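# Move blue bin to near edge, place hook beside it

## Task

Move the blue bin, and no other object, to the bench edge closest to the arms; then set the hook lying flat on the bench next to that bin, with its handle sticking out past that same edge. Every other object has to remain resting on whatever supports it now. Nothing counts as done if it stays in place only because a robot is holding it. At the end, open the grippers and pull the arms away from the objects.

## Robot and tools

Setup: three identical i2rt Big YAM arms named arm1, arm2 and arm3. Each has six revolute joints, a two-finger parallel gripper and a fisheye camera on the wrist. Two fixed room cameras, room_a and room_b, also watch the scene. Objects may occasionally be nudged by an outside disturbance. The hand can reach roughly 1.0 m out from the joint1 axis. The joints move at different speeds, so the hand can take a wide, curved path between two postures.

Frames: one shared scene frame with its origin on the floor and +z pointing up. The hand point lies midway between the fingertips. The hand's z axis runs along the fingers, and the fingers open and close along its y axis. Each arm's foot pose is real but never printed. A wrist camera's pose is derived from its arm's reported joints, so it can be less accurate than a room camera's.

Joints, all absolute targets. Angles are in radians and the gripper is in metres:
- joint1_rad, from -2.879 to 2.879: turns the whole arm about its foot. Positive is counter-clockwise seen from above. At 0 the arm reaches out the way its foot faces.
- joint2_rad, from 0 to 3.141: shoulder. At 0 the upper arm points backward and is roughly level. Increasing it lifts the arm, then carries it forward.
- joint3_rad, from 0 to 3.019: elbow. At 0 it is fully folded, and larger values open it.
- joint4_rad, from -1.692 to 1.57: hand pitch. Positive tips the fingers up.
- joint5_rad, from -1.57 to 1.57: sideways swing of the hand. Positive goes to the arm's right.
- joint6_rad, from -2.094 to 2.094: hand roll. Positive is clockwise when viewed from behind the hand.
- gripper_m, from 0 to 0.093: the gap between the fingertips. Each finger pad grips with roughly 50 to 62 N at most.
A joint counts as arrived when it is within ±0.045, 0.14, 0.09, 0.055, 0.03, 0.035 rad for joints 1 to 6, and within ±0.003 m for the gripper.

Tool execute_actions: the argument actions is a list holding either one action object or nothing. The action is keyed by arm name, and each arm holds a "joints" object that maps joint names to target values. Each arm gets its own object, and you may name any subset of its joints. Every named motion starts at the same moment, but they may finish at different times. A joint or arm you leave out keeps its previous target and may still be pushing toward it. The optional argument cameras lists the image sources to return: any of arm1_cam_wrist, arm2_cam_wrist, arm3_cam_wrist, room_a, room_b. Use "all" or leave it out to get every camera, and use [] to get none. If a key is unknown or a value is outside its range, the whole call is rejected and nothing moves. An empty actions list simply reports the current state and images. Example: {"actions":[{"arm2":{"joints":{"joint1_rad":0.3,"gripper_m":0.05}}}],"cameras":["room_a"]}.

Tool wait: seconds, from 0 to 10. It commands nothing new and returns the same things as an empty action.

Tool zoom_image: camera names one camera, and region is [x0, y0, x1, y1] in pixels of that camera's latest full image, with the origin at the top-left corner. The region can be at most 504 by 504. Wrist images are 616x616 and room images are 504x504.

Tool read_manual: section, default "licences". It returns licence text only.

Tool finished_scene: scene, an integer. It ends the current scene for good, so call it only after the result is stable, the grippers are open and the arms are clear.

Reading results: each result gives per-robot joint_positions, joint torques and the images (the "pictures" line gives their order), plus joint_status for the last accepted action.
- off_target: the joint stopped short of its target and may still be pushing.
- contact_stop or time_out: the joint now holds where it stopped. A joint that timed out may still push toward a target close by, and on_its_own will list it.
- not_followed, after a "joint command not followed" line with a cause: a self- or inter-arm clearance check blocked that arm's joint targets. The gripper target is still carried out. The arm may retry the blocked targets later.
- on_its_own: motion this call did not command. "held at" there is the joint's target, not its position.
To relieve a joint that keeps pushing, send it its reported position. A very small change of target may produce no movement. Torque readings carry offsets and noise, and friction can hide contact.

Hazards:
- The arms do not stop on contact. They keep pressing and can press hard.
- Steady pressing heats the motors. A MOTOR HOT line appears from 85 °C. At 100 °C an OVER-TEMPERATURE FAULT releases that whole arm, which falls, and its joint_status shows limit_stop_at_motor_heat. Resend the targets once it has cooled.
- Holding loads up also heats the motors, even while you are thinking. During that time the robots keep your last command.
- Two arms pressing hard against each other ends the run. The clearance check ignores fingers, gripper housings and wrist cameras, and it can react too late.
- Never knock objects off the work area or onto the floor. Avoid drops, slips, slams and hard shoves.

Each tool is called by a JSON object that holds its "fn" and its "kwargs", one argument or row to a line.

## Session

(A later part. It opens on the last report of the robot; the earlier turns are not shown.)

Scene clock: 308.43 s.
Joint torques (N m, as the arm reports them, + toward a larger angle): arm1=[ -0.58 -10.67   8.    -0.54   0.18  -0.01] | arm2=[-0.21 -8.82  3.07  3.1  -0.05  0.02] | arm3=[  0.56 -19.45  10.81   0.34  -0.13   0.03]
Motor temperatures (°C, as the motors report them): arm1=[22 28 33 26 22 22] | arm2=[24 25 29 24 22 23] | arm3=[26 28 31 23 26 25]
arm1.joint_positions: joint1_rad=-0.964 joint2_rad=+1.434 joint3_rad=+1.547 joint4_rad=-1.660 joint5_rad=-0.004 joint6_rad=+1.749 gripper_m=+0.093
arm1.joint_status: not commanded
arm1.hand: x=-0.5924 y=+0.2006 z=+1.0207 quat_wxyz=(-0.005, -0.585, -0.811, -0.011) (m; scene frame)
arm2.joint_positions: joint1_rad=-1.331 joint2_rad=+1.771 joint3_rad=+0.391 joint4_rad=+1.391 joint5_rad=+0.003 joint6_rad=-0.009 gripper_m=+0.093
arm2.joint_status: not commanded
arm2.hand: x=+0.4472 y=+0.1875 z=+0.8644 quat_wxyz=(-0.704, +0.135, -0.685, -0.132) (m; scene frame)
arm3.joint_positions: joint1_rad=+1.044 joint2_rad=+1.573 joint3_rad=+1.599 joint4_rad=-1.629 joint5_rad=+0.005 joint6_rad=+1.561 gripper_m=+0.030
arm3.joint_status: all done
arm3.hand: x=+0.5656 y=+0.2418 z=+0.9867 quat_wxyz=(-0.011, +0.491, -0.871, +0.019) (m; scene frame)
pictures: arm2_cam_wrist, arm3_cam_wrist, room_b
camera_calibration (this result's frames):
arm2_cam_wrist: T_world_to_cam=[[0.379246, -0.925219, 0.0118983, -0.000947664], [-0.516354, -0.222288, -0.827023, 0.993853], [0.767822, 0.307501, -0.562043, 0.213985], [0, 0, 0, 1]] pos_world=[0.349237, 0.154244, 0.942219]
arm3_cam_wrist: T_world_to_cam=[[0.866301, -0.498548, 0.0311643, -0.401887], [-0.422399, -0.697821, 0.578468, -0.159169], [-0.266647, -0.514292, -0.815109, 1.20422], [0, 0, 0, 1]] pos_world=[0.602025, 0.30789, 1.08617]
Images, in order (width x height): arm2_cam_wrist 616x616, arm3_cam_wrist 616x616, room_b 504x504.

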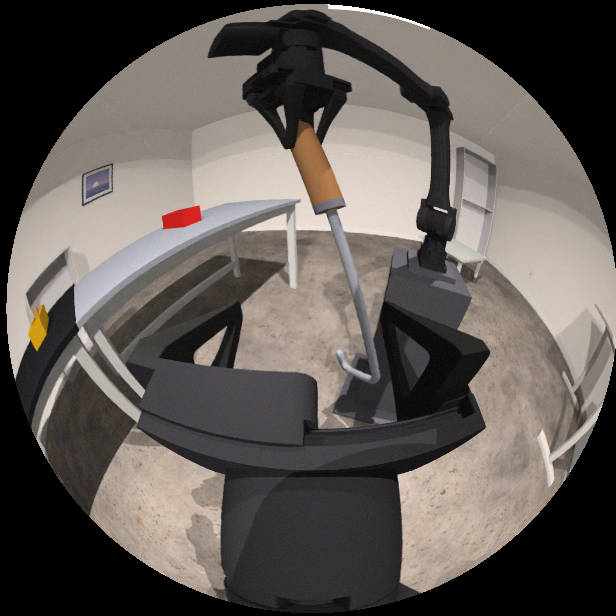

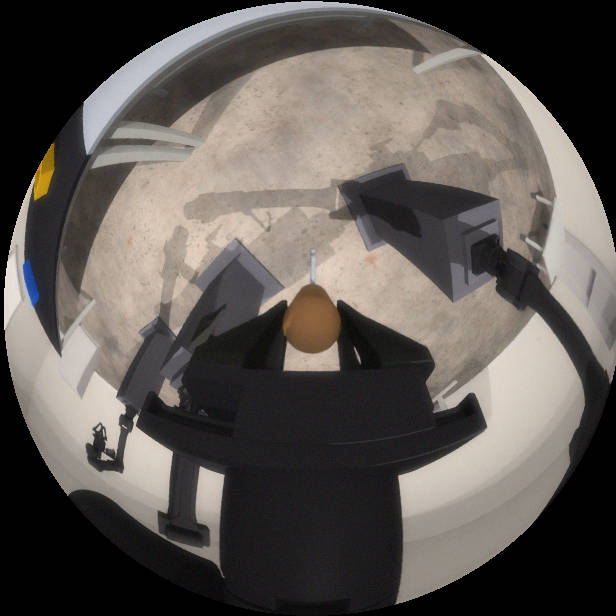

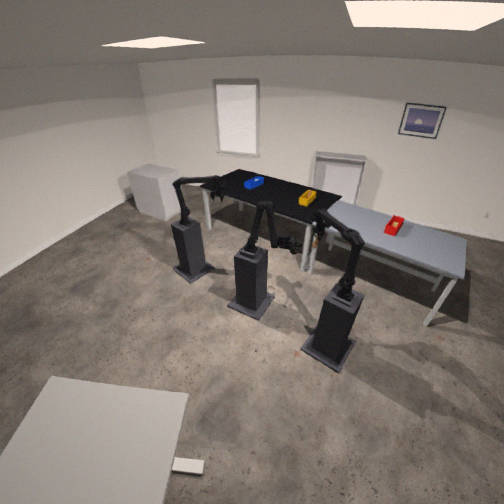

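{"fn": "execute_actions", "kwargs": {
  "actions": [
    {"arm3": {"joints": {"joint6_rad": -0.13}}, "arm2": {"joints": {"joint1_rad": -1.382, "joint2_rad": 2.21, "joint3_rad": 1.04, "joint4_rad": 1.57, "joint6_rad": -0.287}}, "arm1": {"joints": {"joint6_rad": -0.10}}}
  ],
  "cameras": ["arm3_cam_wrist", "arm2_cam_wrist", "room_b"]
}}

Scene clock: 430.73 s.
Joint torques (N m, as the arm reports them, + toward a larger angle): arm1=[ -0.87 -10.57   7.93  -0.45   0.07  -0.16] | arm2=[ -0.01 -16.86   5.9    2.78  -0.05  -0.14] | arm3=[  0.64 -19.45  10.81   0.53  -0.08  -0.16]
Motor temperatures (°C, as the motors report them): arm1=[22 28 33 26 22 22] | arm2=[24 25 28 24 22 23] | arm3=[26 27 33 23 26 25]
arm1.joint_positions: joint1_rad=-0.964 joint2_rad=+1.434 joint3_rad=+1.547 joint4_rad=-1.660 joint5_rad=-0.004 joint6_rad=-0.091 gripper_m=+0.093
arm1.joint_status: all done
arm1.hand: x=-0.5924 y=+0.2006 z=+1.0207 quat_wxyz=(-0.012, +0.291, -0.957, -0.002) (m; scene frame)
arm2.joint_positions: joint1_rad=-1.378 joint2_rad=+2.220 joint3_rad=+1.023 joint4_rad=+1.542 joint5_rad=+0.003 joint6_rad=-0.277 gripper_m=+0.093
arm2.joint_status: all done
arm2.hand: x=+0.6380 y=+0.2299 z=+0.8700 quat_wxyz=(-0.822, +0.170, -0.543, -0.023) (m; scene frame)
arm3.joint_positions: joint1_rad=+1.044 joint2_rad=+1.573 joint3_rad=+1.599 joint4_rad=-1.629 joint5_rad=+0.001 joint6_rad=-0.118 gripper_m=+0.030
arm3.joint_status: all done
arm3.hand: x=+0.5653 y=+0.2412 z=+0.9869 quat_wxyz=(+0.008, +0.976, -0.216, +0.020) (m; scene frame)
pictures: arm2_cam_wrist, arm3_cam_wrist, room_b
camera_calibration (this result's frames):
arm2_cam_wrist: T_world_to_cam=[[0.230665, -0.937641, 0.260044, -0.152442], [-0.181912, -0.304094, -0.935112, 1.00584], [0.955877, 0.168392, -0.240712, -0.30998], [0, 0, 0, 1]] pos_world=[0.51444, 0.215131, 0.905596]
arm3_cam_wrist: T_world_to_cam=[[0.402655, 0.915128, -0.0202403, -0.430019], [0.728344, -0.30692, 0.61263, -0.938344], [0.554423, -0.26142, -0.790111, 0.654145], [0, 0, 0, 1]] pos_world=[0.493914, 0.276532, 1.083]
Images, in order (width x height): arm2_cam_wrist 616x616, arm3_cam_wrist 616x616, room_b 504x504.

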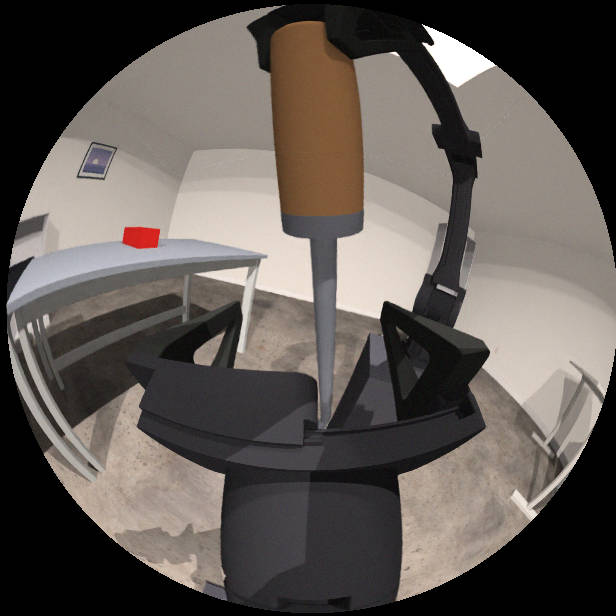

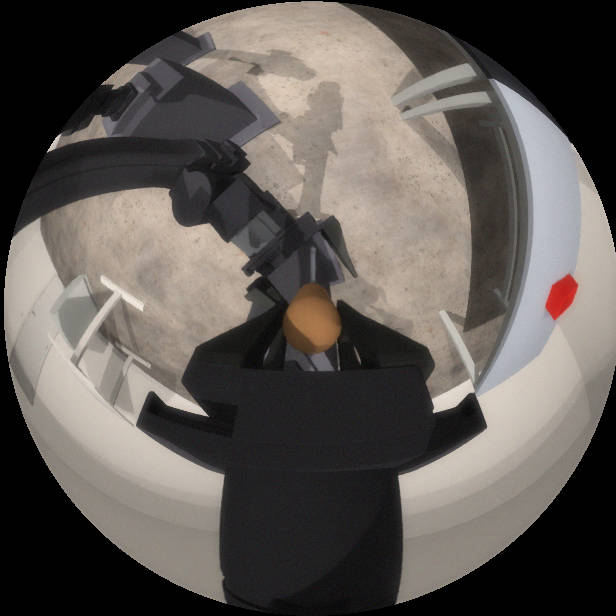

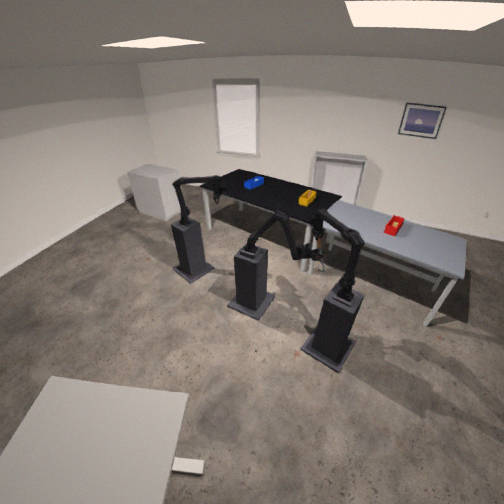

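{"fn": "execute_actions", "kwargs": {
  "actions": [
    {"arm2": {"joints": {"gripper_m": 0.0}}}
  ],
  "cameras": ["arm2_cam_wrist"]
}}

Scene clock: 449.70 s.
Joint torques (N m, as the arm reports them, + toward a larger angle): arm1=[ -1.12 -10.27   8.07  -0.36   0.06  -0.2 ] | arm2=[  0.32 -15.72   6.05   2.93  -0.08   0.02] | arm3=[  0.51 -19.23  10.83   0.44  -0.31  -0.05]
Motor temperatures (°C, as the motors report them): arm1=[22 28 33 26 22 22] | arm2=[24 25 29 24 22 23] | arm3=[26 27 33 23 26 25]
arm1.joint_positions: joint1_rad=-0.964 joint2_rad=+1.434 joint3_rad=+1.547 joint4_rad=-1.660 joint5_rad=-0.004 joint6_rad=-0.091 gripper_m=+0.093
arm1.joint_status: not commanded
arm1.hand: x=-0.5924 y=+0.2006 z=+1.0207 quat_wxyz=(-0.012, +0.291, -0.957, -0.002) (m; scene frame)
arm2.joint_positions: joint1_rad=-1.381 joint2_rad=+2.220 joint3_rad=+1.023 joint4_rad=+1.545 joint5_rad=+0.003 joint6_rad=-0.295 gripper_m=+0.009
arm2.joint_status: gripper_m off_target (ended at +0.009, target +0.000)
arm2.hand: x=+0.6384 y=+0.2281 z=+0.8705 quat_wxyz=(-0.823, +0.174, -0.541, -0.015) (m; scene frame)
arm3.joint_positions: joint1_rad=+1.044 joint2_rad=+1.572 joint3_rad=+1.599 joint4_rad=-1.630 joint5_rad=+0.008 joint6_rad=-0.130 gripper_m=+0.030
arm3.joint_status: not commanded
arm3.hand: x=+0.5662 y=+0.2421 z=+0.9874 quat_wxyz=(+0.005, +0.977, -0.210, +0.021) (m; scene frame)
pictures: arm2_cam_wrist
camera_calibration (this result's frames):
arm2_cam_wrist: T_world_to_cam=[[0.220363, -0.93569, 0.275544, -0.161695], [-0.177677, -0.316268, -0.931883, 1.00312], [0.959099, 0.156395, -0.235945, -0.31341], [0, 0, 0, 1]] pos_world=[0.514456, 0.214976, 0.905401]
Images, in order (width x height): arm2_cam_wrist 616x616.

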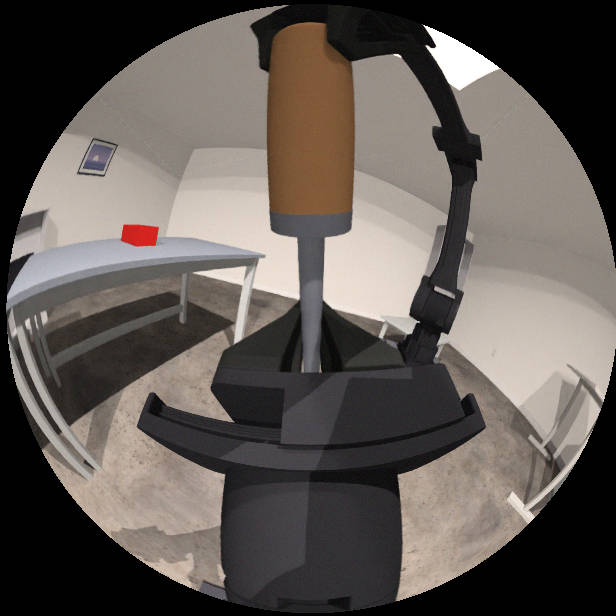

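{"fn": "execute_actions", "kwargs": {
  "actions": [
    {"arm3": {"joints": {"gripper_m": 0.093, "joint3_rad": 1.92}}}
  ],
  "cameras": ["arm2_cam_wrist", "room_b"]
}}

Scene clock: 478.43 s.
Joint torques (N m, as the arm reports them, + toward a larger angle): arm1=[ -0.94 -10.29   8.13  -0.55   0.07  -0.15] | arm2=[ -0.04 -16.52   6.09   2.69  -0.04  -0.02] | arm3=[  0.93 -14.31  10.64   1.34  -0.11  -0.05]
Motor temperatures (°C, as the motors report them): arm1=[22 28 33 26 22 22] | arm2=[24 26 29 24 22 23] | arm3=[26 27 34 23 26 25]
arm1.joint_positions: joint1_rad=-0.964 joint2_rad=+1.434 joint3_rad=+1.547 joint4_rad=-1.660 joint5_rad=-0.004 joint6_rad=-0.091 gripper_m=+0.093
arm1.joint_status: not commanded
arm1.hand: x=-0.5924 y=+0.2006 z=+1.0207 quat_wxyz=(-0.012, +0.291, -0.957, -0.002) (m; scene frame)
arm2.joint_positions: joint1_rad=-1.381 joint2_rad=+2.230 joint3_rad=+1.023 joint4_rad=+1.545 joint5_rad=+0.002 joint6_rad=-0.294 gripper_m=+0.009
arm2.joint_status: not commanded
arm2.hand: x=+0.6383 y=+0.2282 z=+0.8635 quat_wxyz=(-0.819, +0.175, -0.545, -0.015) (m; scene frame)
arm3.joint_positions: joint1_rad=+1.044 joint2_rad=+1.528 joint3_rad=+1.884 joint4_rad=-1.634 joint5_rad=+0.002 joint6_rad=-0.130 gripper_m=+0.093
arm3.joint_status: all done
arm3.hand: x=+0.5323 y=+0.2626 z=+1.1228 quat_wxyz=(-0.047, +0.968, -0.209, -0.133) (m; scene frame)
pictures: arm2_cam_wrist, room_b
camera_calibration (this result's frames):
arm2_cam_wrist: T_world_to_cam=[[0.223961, -0.93456, 0.276475, -0.163002], [-0.186824, -0.319589, -0.928956, 1.0007], [0.956524, 0.156398, -0.246174, -0.304499], [0, 0, 0, 1]] pos_world=[0.514722, 0.215101, 0.899715]
Images, in order (width x height): arm2_cam_wrist 616x616, room_b 504x504.

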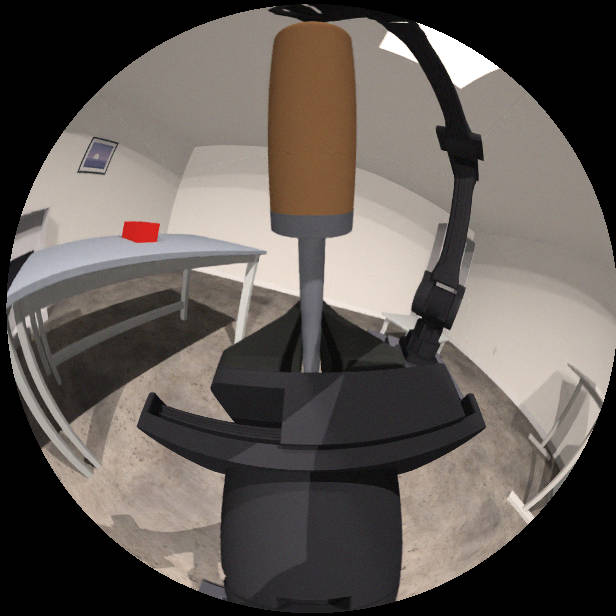

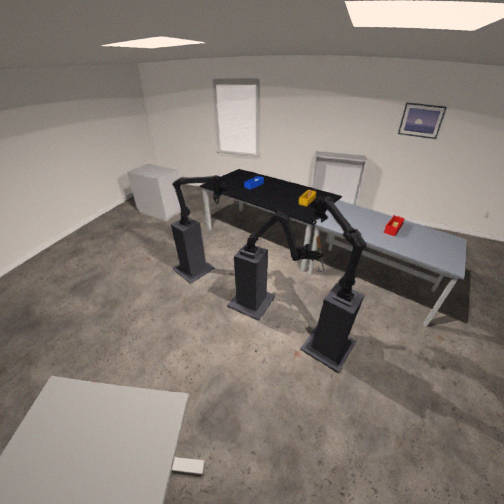

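{"fn": "zoom_image", "kwargs": {
  "camera": "arm2_cam_wrist",
  "region": [190, 0, 440, 250]
}}

Region (190, 0, 440, 250) of arm2_cam_wrist's 616x616 image, scaled by 2.016, with more detail than that image has.

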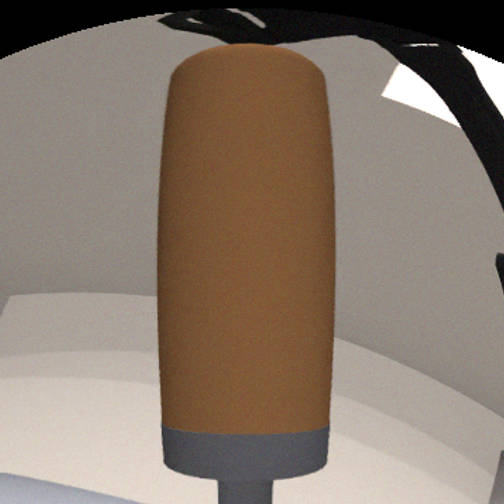

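{"fn": "execute_actions", "kwargs": {
  "actions": [
    {"arm2": {"joints": {"joint1_rad": 1.110, "joint2_rad": 2.04, "joint3_rad": 0.86, "joint4_rad": 1.155, "joint6_rad": 0.0}}, "arm3": {"joints": {"joint1_rad": 0.2, "joint2_rad": 1.2, "joint3_rad": 1.7}}}
  ],
  "cameras": ["arm1_cam_wrist", "arm2_cam_wrist", "room_b"]
}}

Scene clock: 520.13 s.
Joint torques (N m, as the arm reports them, + toward a larger angle): arm1=[ -1.07 -10.06   8.05  -0.44   0.09  -0.18] | arm2=[ -1.92 -17.09   5.54   2.15   0.08   0.07] | arm3=[ 0.57 -8.53  8.08  1.64 -0.06 -0.05]
Motor temperatures (°C, as the motors report them): arm1=[22 28 33 26 22 22] | arm2=[24 26 29 24 22 23] | arm3=[26 27 33 23 26 25]
arm1.joint_positions: joint1_rad=-0.964 joint2_rad=+1.434 joint3_rad=+1.547 joint4_rad=-1.660 joint5_rad=-0.004 joint6_rad=-0.091 gripper_m=+0.093
arm1.joint_status: not commanded
arm1.hand: x=-0.5924 y=+0.2006 z=+1.0207 quat_wxyz=(-0.012, +0.291, -0.957, -0.002) (m; scene frame)
arm2.joint_positions: joint1_rad=+1.118 joint2_rad=+2.081 joint3_rad=+0.847 joint4_rad=+1.153 joint5_rad=-0.002 joint6_rad=-0.012 gripper_m=+0.009
arm2.joint_status: all done
arm2.hand: x=-0.6065 y=+0.2035 z=+0.7826 quat_wxyz=(-0.111, +0.731, -0.106, -0.665) (m; scene frame)
arm3.joint_positions: joint1_rad=+0.206 joint2_rad=+1.194 joint3_rad=+1.701 joint4_rad=-1.634 joint5_rad=+0.001 joint6_rad=-0.130 gripper_m=+0.093
arm3.joint_status: all done
arm3.hand: x=+0.8908 y=+0.3771 z=+1.1854 quat_wxyz=(-0.151, +0.789, -0.576, -0.153) (m; scene frame)
pictures: arm1_cam_wrist, arm2_cam_wrist, room_b
camera_calibration (this result's frames):
arm1_cam_wrist: T_world_to_cam=[[0.558425, -0.829497, 0.00978896, 0.486345], [-0.686598, -0.455537, 0.56663, -0.890696], [-0.465559, -0.323142, -0.823914, 0.752685], [0, 0, 0, 1]] pos_world=[-0.532718, 0.240901, 1.12008]
arm2_cam_wrist: T_world_to_cam=[[0.292808, 0.955894, 0.0230313, -0.0294875], [0.631039, -0.17509, -0.755733, 1.01611], [-0.718368, 0.235818, -0.654474, 0.157625], [0, 0, 0, 1]] pos_world=[-0.519338, 0.168927, 0.871749]
Images, in order (width x height): arm1_cam_wrist 616x616, arm2_cam_wrist 616x616, room_b 504x504.

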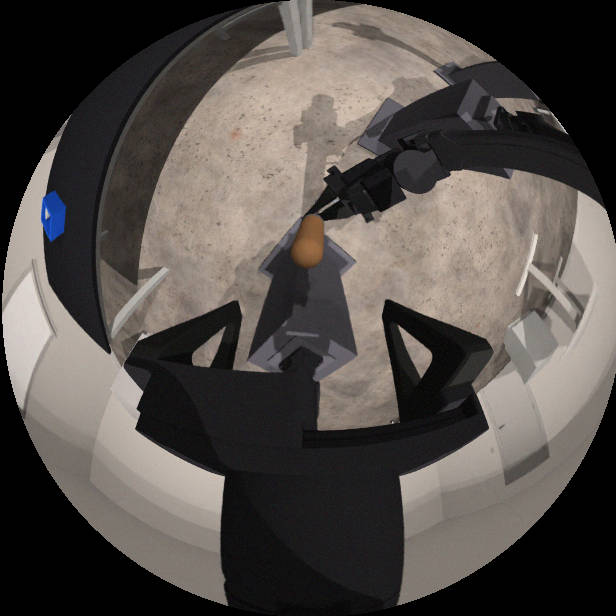

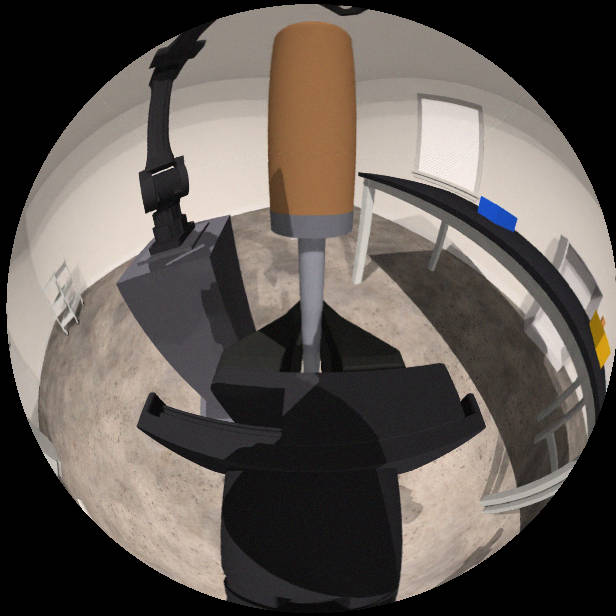

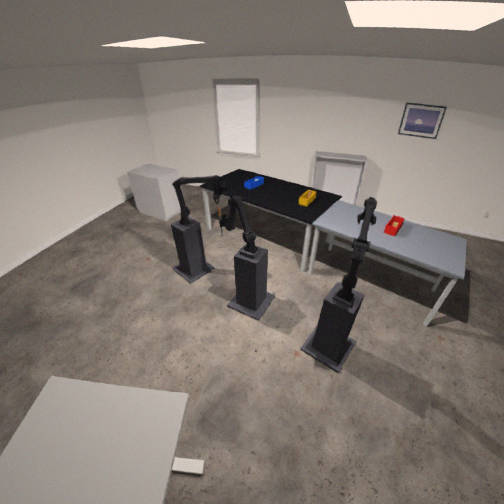

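{"fn": "zoom_image", "kwargs": {
  "camera": "arm1_cam_wrist",
  "region": [230, 150, 400, 320]
}}

{"fn": "zoom_image", "kwargs": {
  "camera": "room_b",
  "region": [160, 160, 290, 270]
}}

Region (230, 150, 400, 320) of arm1_cam_wrist's 616x616 image, scaled by 2.965, with more detail than that image has.

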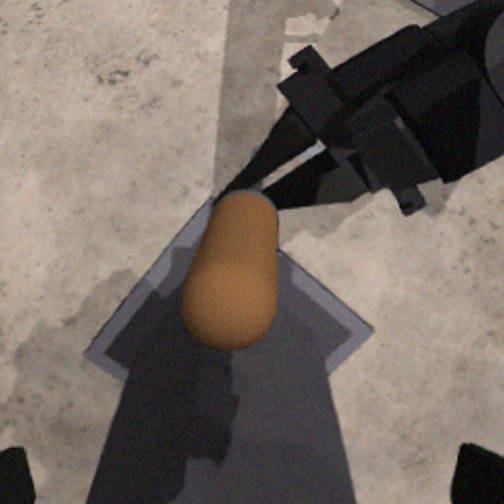

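Region (160, 160, 290, 270) of room_b's 504x504 image, scaled by 3.877, with more detail than that image has; it fills the top 426 rows of this view, and the rest is white.

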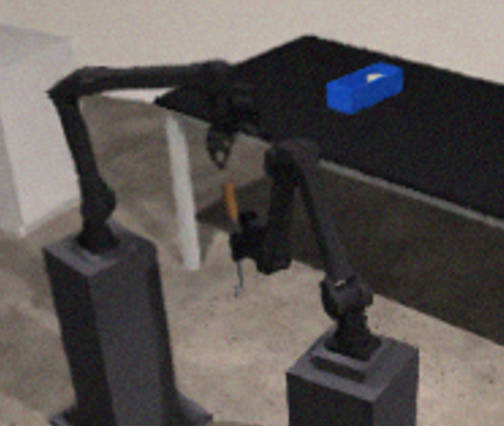

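{"fn": "execute_actions", "kwargs": {
  "actions": [
    {"arm1": {"joints": {"joint3_rad": 1.27, "joint4_rad": -1.295}}}
  ],
  "cameras": ["arm1_cam_wrist", "arm2_cam_wrist"]
}}

Scene clock: 570.57 s.
Joint torques (N m, as the arm reports them, + toward a larger angle): arm1=[ -1.19 -10.37   7.8    0.75   0.08  -0.19] | arm2=[ -0.39 -17.41   5.37   2.09   0.09  -0.02] | arm3=[ 0.59 -8.52  8.06  1.64 -0.07 -0.05]
Motor temperatures (°C, as the motors report them): arm1=[22 28 33 26 22 22] | arm2=[24 27 28 24 22 23] | arm3=[26 26 32 23 26 25]
arm1.joint_positions: joint1_rad=-0.964 joint2_rad=+1.427 joint3_rad=+1.273 joint4_rad=-1.307 joint5_rad=-0.004 joint6_rad=-0.091 gripper_m=+0.093
arm1.joint_status: all done
arm1.hand: x=-0.5778 y=+0.2081 z=+0.9202 quat_wxyz=(-0.054, +0.291, -0.955, -0.011) (m; scene frame)
arm2.joint_positions: joint1_rad=+1.118 joint2_rad=+2.081 joint3_rad=+0.847 joint4_rad=+1.153 joint5_rad=-0.002 joint6_rad=-0.012 gripper_m=+0.009
arm2.joint_status: not commanded
arm2.hand: x=-0.6065 y=+0.2035 z=+0.7826 quat_wxyz=(-0.111, +0.731, -0.106, -0.665) (m; scene frame)
arm3.joint_positions: joint1_rad=+0.206 joint2_rad=+1.194 joint3_rad=+1.701 joint4_rad=-1.634 joint5_rad=+0.001 joint6_rad=-0.130 gripper_m=+0.093
arm3.joint_status: not commanded
arm3.hand: x=+0.8908 y=+0.3771 z=+1.1854 quat_wxyz=(-0.151, +0.789, -0.576, -0.153) (m; scene frame)
pictures: arm1_cam_wrist, arm2_cam_wrist
camera_calibration (this result's frames):
arm1_cam_wrist: T_world_to_cam=[[0.557683, -0.829864, 0.0177801, 0.477681], [-0.726431, -0.477586, 0.494176, -0.772153], [-0.401607, -0.288509, -0.86918, 0.750474], [0, 0, 0, 1]] pos_world=[-0.525914, 0.244159, 1.02538]
arm2_cam_wrist: T_world_to_cam=[[0.292808, 0.955894, 0.0230313, -0.0294875], [0.631039, -0.17509, -0.755733, 1.01611], [-0.718368, 0.235818, -0.654474, 0.157625], [0, 0, 0, 1]] pos_world=[-0.519338, 0.168927, 0.871749]
Images, in order (width x height): arm1_cam_wrist 616x616, arm2_cam_wrist 616x616.

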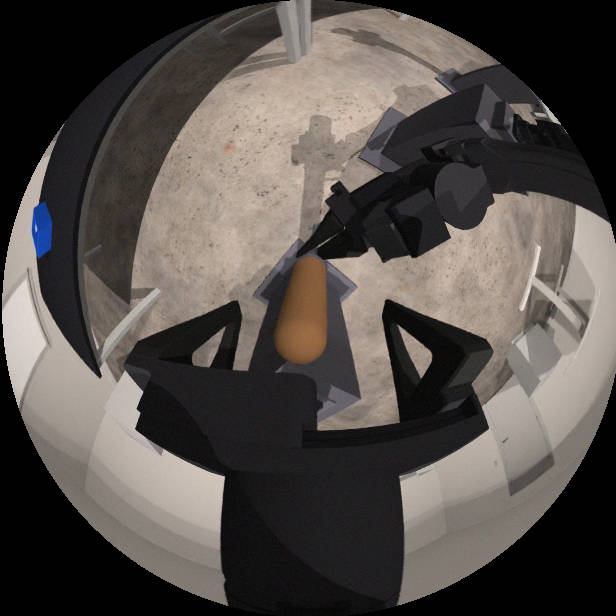

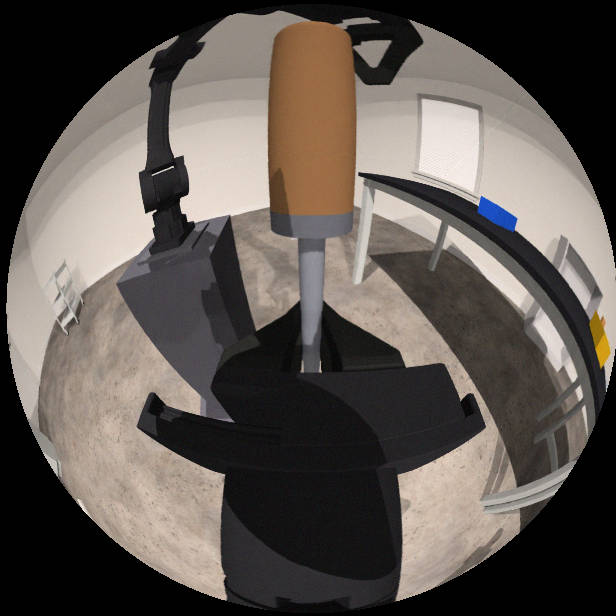

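{"fn": "zoom_image", "kwargs": {
  "camera": "arm1_cam_wrist",
  "region": [220, 200, 410, 390]
}}

Region (220, 200, 410, 390) of arm1_cam_wrist's 616x616 image, scaled by 2.653, with more detail than that image has.

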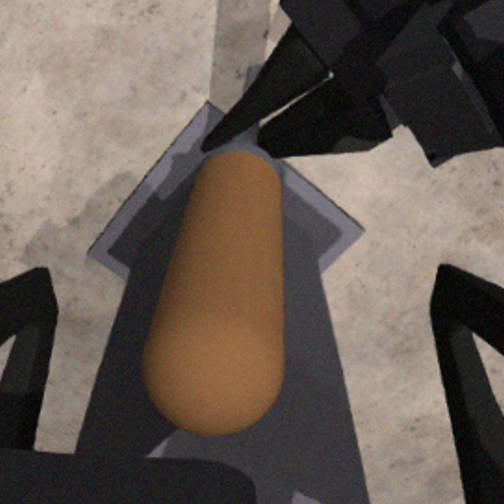

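{"fn": "execute_actions", "kwargs": {
  "actions": [
    {"arm1": {"joints": {"joint1_rad": -0.948, "joint3_rad": 1.24, "joint4_rad": -1.285, "gripper_m": 0.0}}}
  ],
  "cameras": ["arm1_cam_wrist", "arm2_cam_wrist"]
}}

Scene clock: 590.70 s.
Joint torques (N m, as the arm reports them, + toward a larger angle): arm1=[ 0.66 -9.93  7.01  0.46 -0.07 -0.15] | arm2=[ -0.99 -17.48   5.55   2.1    0.21   0.15] | arm3=[ 0.69 -8.43  8.03  1.67 -0.06 -0.04]
Motor temperatures (°C, as the motors report them): arm1=[22 28 33 26 22 22] | arm2=[24 27 28 24 22 23] | arm3=[26 26 32 23 26 25]
arm1.joint_positions: joint1_rad=-0.957 joint2_rad=+1.427 joint3_rad=+1.251 joint4_rad=-1.294 joint5_rad=+0.000 joint6_rad=-0.092 gripper_m=+0.030
arm1.joint_status: gripper_m off_target (ended at +0.030, target +0.000); the others done
arm1.hand: x=-0.5819 y=+0.2085 z=+0.9119 quat_wxyz=(-0.050, +0.294, -0.954, -0.008) (m; scene frame)
arm2.joint_positions: joint1_rad=+1.118 joint2_rad=+2.081 joint3_rad=+0.845 joint4_rad=+1.152 joint5_rad=-0.005 joint6_rad=-0.018 gripper_m=+0.009
arm2.joint_status: not commanded
arm2.hand: x=-0.6061 y=+0.2029 z=+0.7817 quat_wxyz=(-0.112, +0.732, -0.103, -0.664) (m; scene frame)
arm3.joint_positions: joint1_rad=+0.206 joint2_rad=+1.194 joint3_rad=+1.701 joint4_rad=-1.634 joint5_rad=+0.001 joint6_rad=-0.130 gripper_m=+0.093
arm3.joint_status: not commanded
arm3.hand: x=+0.8908 y=+0.3771 z=+1.1854 quat_wxyz=(-0.151, +0.789, -0.576, -0.153) (m; scene frame)
pictures: arm1_cam_wrist, arm2_cam_wrist
camera_calibration (this result's frames):
arm1_cam_wrist: T_world_to_cam=[[0.56374, -0.825689, 0.0208522, 0.480288], [-0.720245, -0.479077, 0.501729, -0.773822], [-0.404282, -0.297863, -0.864774, 0.738128], [0, 0, 0, 1]] pos_world=[-0.529686, 0.245709, 1.01655]
arm2_cam_wrist: T_world_to_cam=[[0.290035, 0.956592, 0.0284752, -0.0351522], [0.634707, -0.170001, -0.753821, 1.01478], [-0.716259, 0.236708, -0.656462, 0.160192], [0, 0, 0, 1]] pos_world=[-0.519151, 0.168221, 0.87112]
Images, in order (width x height): arm1_cam_wrist 616x616, arm2_cam_wrist 616x616.

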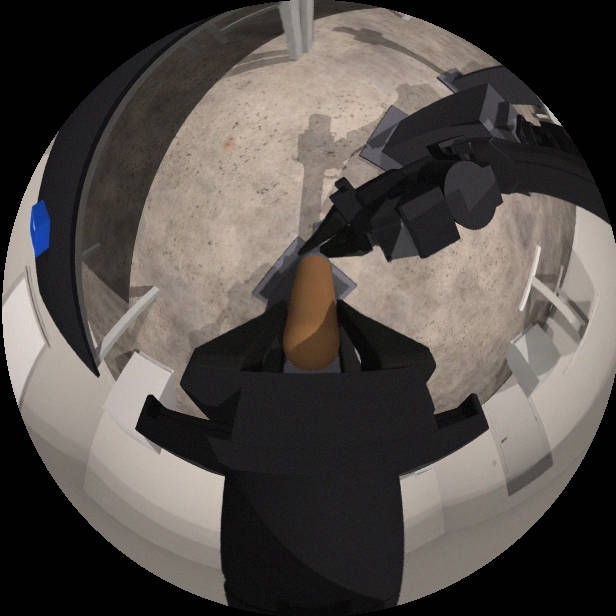

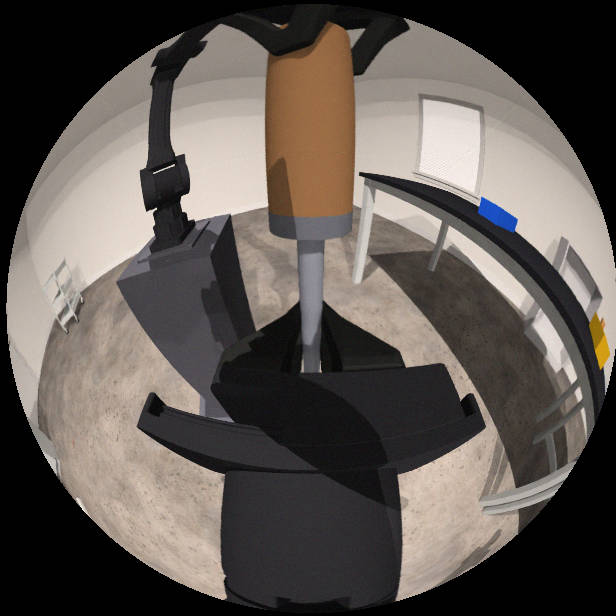

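{"fn": "execute_actions", "kwargs": {
  "actions": [
    {"arm2": {"joints": {"gripper_m": 0.093, "joint3_rad": 0.45, "joint4_rad": 1.55}}, "arm1": {"joints": {"joint1_rad": 0.068, "joint6_rad": 1.0}}}
  ],
  "cameras": ["arm1_cam_wrist", "arm2_cam_wrist", "room_b"]
}}

Scene clock: 636.90 s.
Joint torques (N m, as the arm reports them, + toward a larger angle): arm1=[ -0.2  -10.28   8.19   0.03   0.16   0.02] | arm2=[ -0.34 -11.24   1.09   3.26   0.11   0.03] | arm3=[ 0.78 -8.51  7.99  1.61 -0.05 -0.04]
Motor temperatures (°C, as the motors report them): arm1=[22 28 33 26 22 22] | arm2=[24 27 28 24 22 23] | arm3=[26 26 32 23 26 25]
arm1.joint_positions: joint1_rad=+0.067 joint2_rad=+1.436 joint3_rad=+1.235 joint4_rad=-1.285 joint5_rad=-0.003 joint6_rad=+0.991 gripper_m=+0.030
arm1.joint_status: all done
arm1.hand: x=-0.9458 y=+0.4308 z=+0.9005 quat_wxyz=(-0.012, +0.266, -0.963, -0.039) (m; scene frame)
arm2.joint_positions: joint1_rad=+1.118 joint2_rad=+2.057 joint3_rad=+0.449 joint4_rad=+1.519 joint5_rad=-0.003 joint6_rad=-0.010 gripper_m=+0.093
arm2.joint_status: all done
arm2.hand: x=-0.4655 y=+0.1583 z=+0.7667 quat_wxyz=(-0.109, +0.734, -0.107, -0.662) (m; scene frame)
arm3.joint_positions: joint1_rad=+0.206 joint2_rad=+1.194 joint3_rad=+1.701 joint4_rad=-1.634 joint5_rad=+0.001 joint6_rad=-0.130 gripper_m=+0.093
arm3.joint_status: not commanded
arm3.hand: x=+0.8908 y=+0.3771 z=+1.1854 quat_wxyz=(-0.151, +0.789, -0.576, -0.153) (m; scene frame)
pictures: arm1_cam_wrist, arm2_cam_wrist, room_b
camera_calibration (this result's frames):
arm1_cam_wrist: T_world_to_cam=[[0.515649, -0.854573, -0.061728, 0.910575], [-0.697523, -0.460539, 0.548967, -0.952647], [-0.497561, -0.240018, -0.833561, 0.506141], [0, 0, 0, 1]] pos_world=[-0.882194, 0.460905, 1.00108]
arm2_cam_wrist: T_world_to_cam=[[0.292533, 0.956025, 0.0209913, -0.0258569], [0.636366, -0.178242, -0.750512, 0.906237], [-0.713767, 0.232907, -0.660524, 0.266484], [0, 0, 0, 1]] pos_world=[-0.378927, 0.124183, 0.856703]
Images, in order (width x height): arm1_cam_wrist 616x616, arm2_cam_wrist 616x616, room_b 504x504.

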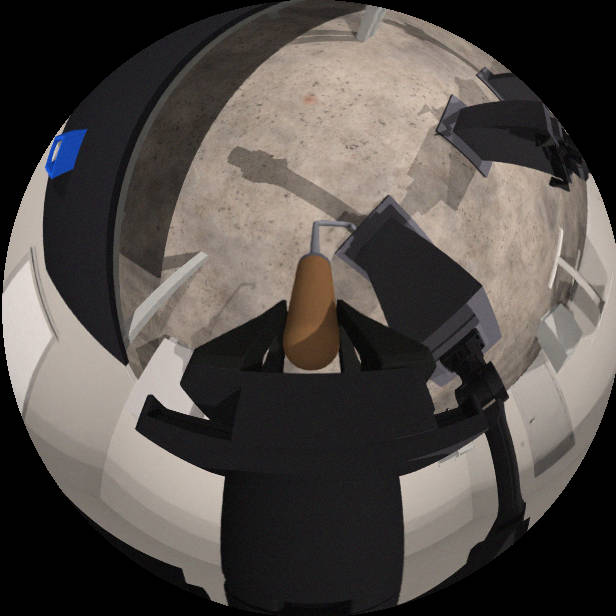

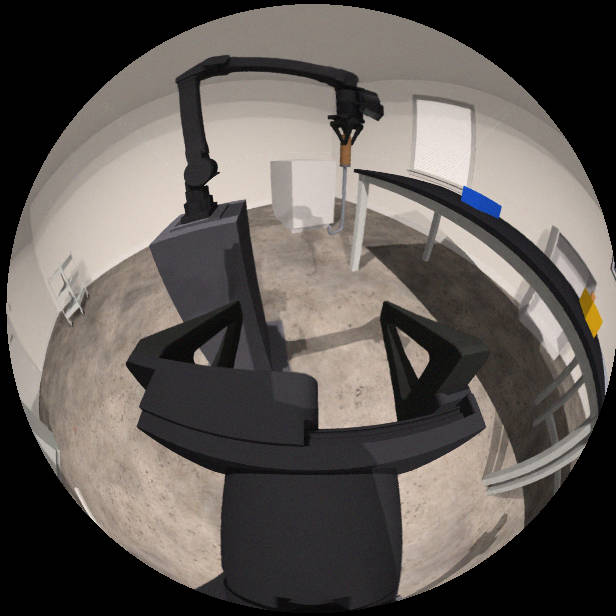

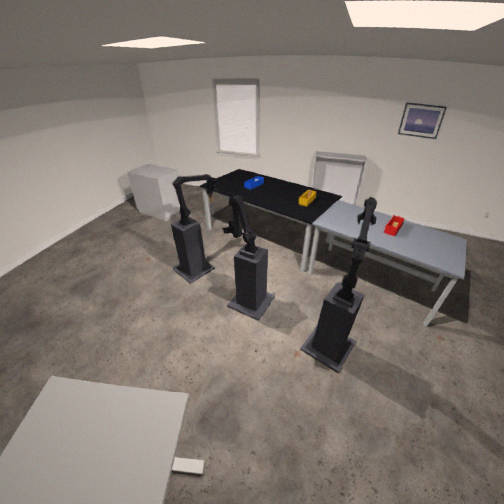

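{"fn": "zoom_image", "kwargs": {
  "camera": "arm1_cam_wrist",
  "region": [240, 200, 400, 380]
}}

Region (240, 200, 400, 380) of arm1_cam_wrist's 616x616 image, scaled by 2.800, with more detail than that image has.

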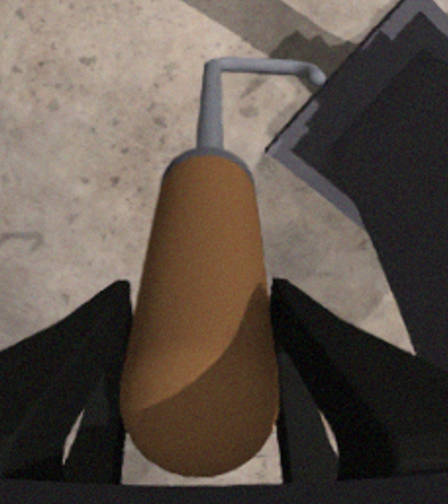

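{"fn": "execute_actions", "kwargs": {
  "actions": [
    {"arm1": {"joints": {"joint3_rad": 2.03, "joint4_rad": -0.53, "joint6_rad": 1.571}}, "arm2": {"joints": {"joint1_rad": 0.38, "joint2_rad": 1.9, "joint3_rad": 1.15, "joint4_rad": 0.85, "joint5_rad": -0.5}}}
  ],
  "cameras": ["arm1_cam_wrist"]
}}

Scene clock: 692.33 s.
Joint torques (N m, as the arm reports them, + toward a larger angle): arm1=[ -0.28 -13.08  11.7    3.4    0.04  -0.09] | arm2=[  0.47 -17.33  10.68   1.35  -0.09   0.01] | arm3=[ 0.65 -8.41  8.07  1.6  -0.05 -0.05]
Motor temperatures (°C, as the motors report them): arm1=[22 28 34 26 22 22] | arm2=[24 26 28 24 22 23] | arm3=[26 25 32 23 26 25]
arm1.joint_positions: joint1_rad=+0.067 joint2_rad=+1.461 joint3_rad=+1.982 joint4_rad=-0.564 joint5_rad=-0.002 joint6_rad=+1.559 gripper_m=+0.030
arm1.joint_status: all done
arm1.hand: x=-0.9386 y=+0.6243 z=+1.3995 quat_wxyz=(-0.018, -0.009, -0.723, -0.690) (m; scene frame)
arm2.joint_positions: joint1_rad=+0.373 joint2_rad=+1.914 joint3_rad=+1.116 joint4_rad=+0.866 joint5_rad=-0.498 joint6_rad=-0.008 gripper_m=+0.093
arm2.joint_status: all done
arm2.hand: x=-0.4201 y=+0.5805 z=+0.9461 quat_wxyz=(-0.217, +0.667, -0.171, -0.692) (m; scene frame)
arm3.joint_positions: joint1_rad=+0.206 joint2_rad=+1.194 joint3_rad=+1.701 joint4_rad=-1.634 joint5_rad=+0.001 joint6_rad=-0.130 gripper_m=+0.093
arm3.joint_status: not commanded
arm3.hand: x=+0.8908 y=+0.3771 z=+1.1854 quat_wxyz=(-0.151, +0.789, -0.576, -0.153) (m; scene frame)
pictures: arm1_cam_wrist
camera_calibration (this result's frames):
arm1_cam_wrist: T_world_to_cam=[[0.014293, -0.0545241, -0.99841, 1.44384], [-0.832364, -0.553926, 0.0183345, -0.458147], [-0.554045, 0.830779, -0.0533011, -0.841387], [0, 0, 0, 1]] pos_world=[-0.868148, 0.523951, 1.4051]
Images, in order (width x height): arm1_cam_wrist 616x616.

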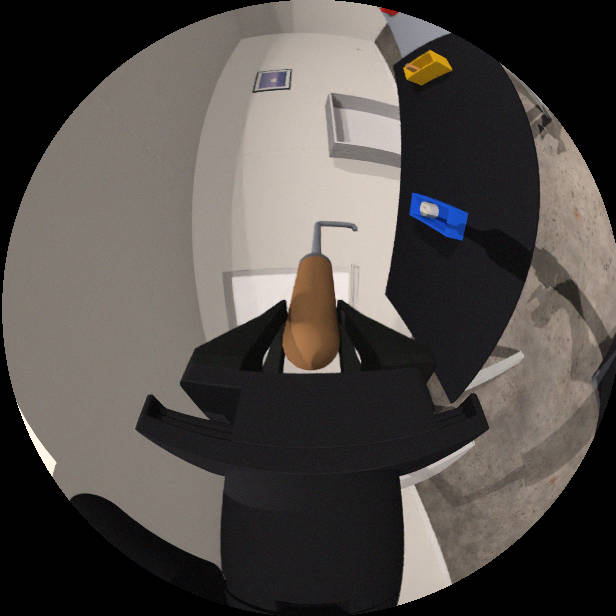

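{"fn": "zoom_image", "kwargs": {
  "camera": "arm1_cam_wrist",
  "region": [390, 170, 490, 270]
}}

Region (390, 170, 490, 270) of arm1_cam_wrist's 616x616 image, scaled by 5.040, with more detail than that image has.

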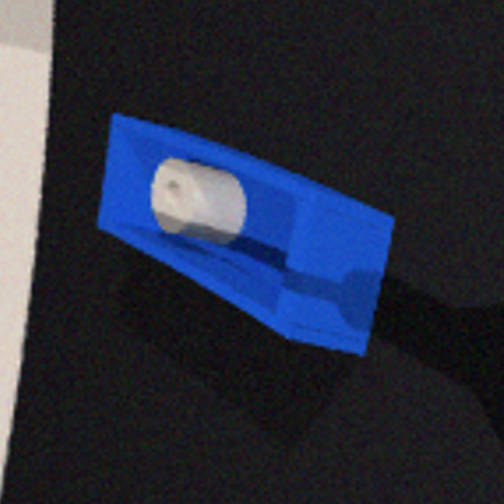

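{"fn": "zoom_image", "kwargs": {
  "camera": "arm1_cam_wrist",
  "region": [440, 150, 580, 290]
}}

Region (440, 150, 580, 290) of arm1_cam_wrist's 616x616 image, scaled by 3.600, with more detail than that image has.

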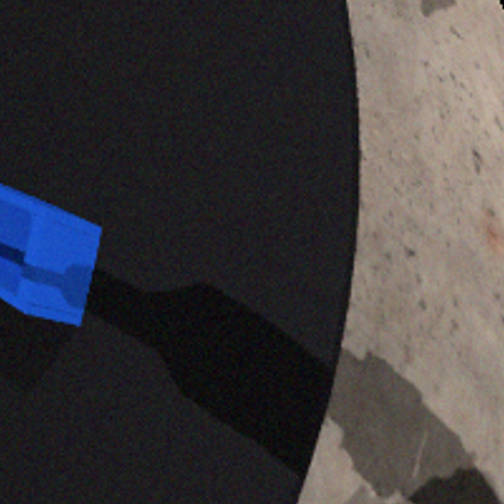

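{"fn": "execute_actions", "kwargs": {
  "actions": [
    {"arm1": {"joints": {"joint1_rad": 0.04, "joint2_rad": 2.13, "joint4_rad": 0.20}}, "arm2": {"joints": {"joint3_rad": 1.5, "joint4_rad": 0.45}}}
  ],
  "cameras": ["arm1_cam_wrist", "arm2_cam_wrist", "room_a"]
}}

Scene clock: 736.67 s.
Joint torques (N m, as the arm reports them, + toward a larger angle): arm1=[ -1.47 -22.85  13.41   4.04   0.01  -0.13] | arm2=[ -0.06 -18.71  12.89   1.53  -0.02   0.01] | arm3=[ 0.92 -8.45  8.09  1.61 -0.07 -0.04]
Motor temperatures (°C, as the motors report them): arm1=[22 29 37 27 22 22] | arm2=[24 27 31 23 22 23] | arm3=[26 25 32 23 26 25]
arm1.joint_positions: joint1_rad=+0.050 joint2_rad=+2.150 joint3_rad=+1.969 joint4_rad=+0.154 joint5_rad=-0.002 joint6_rad=+1.563 gripper_m=+0.030
arm1.joint_status: all done
arm1.hand: x=-0.9112 y=+0.9044 z=+1.0401 quat_wxyz=(-0.023, -0.017, -0.717, -0.696) (m; scene frame)
arm2.joint_positions: joint1_rad=+0.373 joint2_rad=+1.911 joint3_rad=+1.463 joint4_rad=+0.466 joint5_rad=-0.499 joint6_rad=-0.008 gripper_m=+0.093
arm2.joint_status: all done
arm2.hand: x=-0.4594 y=+0.6468 z=+1.0431 quat_wxyz=(-0.205, +0.680, -0.184, -0.680) (m; scene frame)
arm3.joint_positions: joint1_rad=+0.206 joint2_rad=+1.194 joint3_rad=+1.701 joint4_rad=-1.634 joint5_rad=+0.001 joint6_rad=-0.130 gripper_m=+0.093
arm3.joint_status: not commanded
arm3.hand: x=+0.8908 y=+0.3771 z=+1.1854 quat_wxyz=(-0.151, +0.789, -0.576, -0.153) (m; scene frame)
pictures: arm1_cam_wrist, arm2_cam_wrist, room_a
camera_calibration (this result's frames):
arm1_cam_wrist: T_world_to_cam=[[0.00985425, -0.0373613, -0.999253, 1.08125], [-0.841774, -0.5397, 0.0118777, -0.288314], [-0.53974, 0.841028, -0.0367681, -1.0915], [0, 0, 0, 1]] pos_world=[-0.842475, 0.802772, 1.04374]
arm2_cam_wrist: T_world_to_cam=[[0.519885, 0.853667, 0.0311846, -0.340444], [0.505486, -0.278003, -0.816822, 1.27036], [-0.688624, 0.440417, -0.576046, 0.12879], [0, 0, 0, 1]] pos_world=[-0.376469, 0.587069, 1.12246]
Images, in order (width x height): arm1_cam_wrist 616x616, arm2_cam_wrist 616x616, room_a 504x504.

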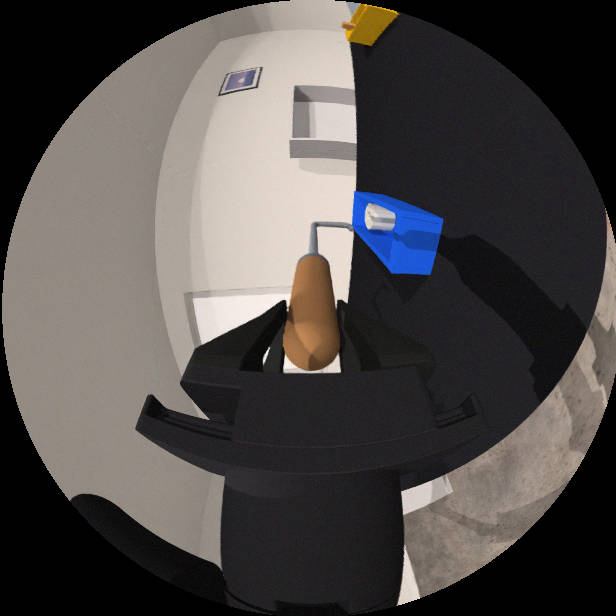

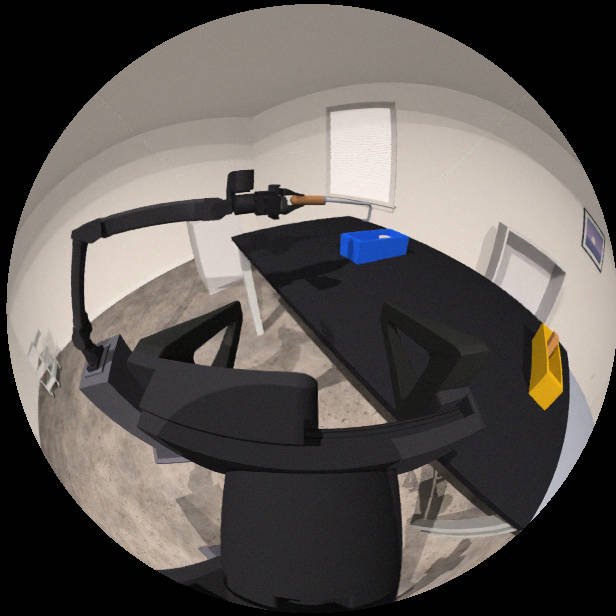

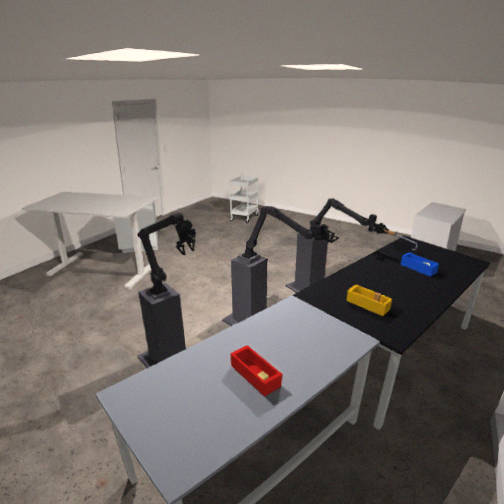

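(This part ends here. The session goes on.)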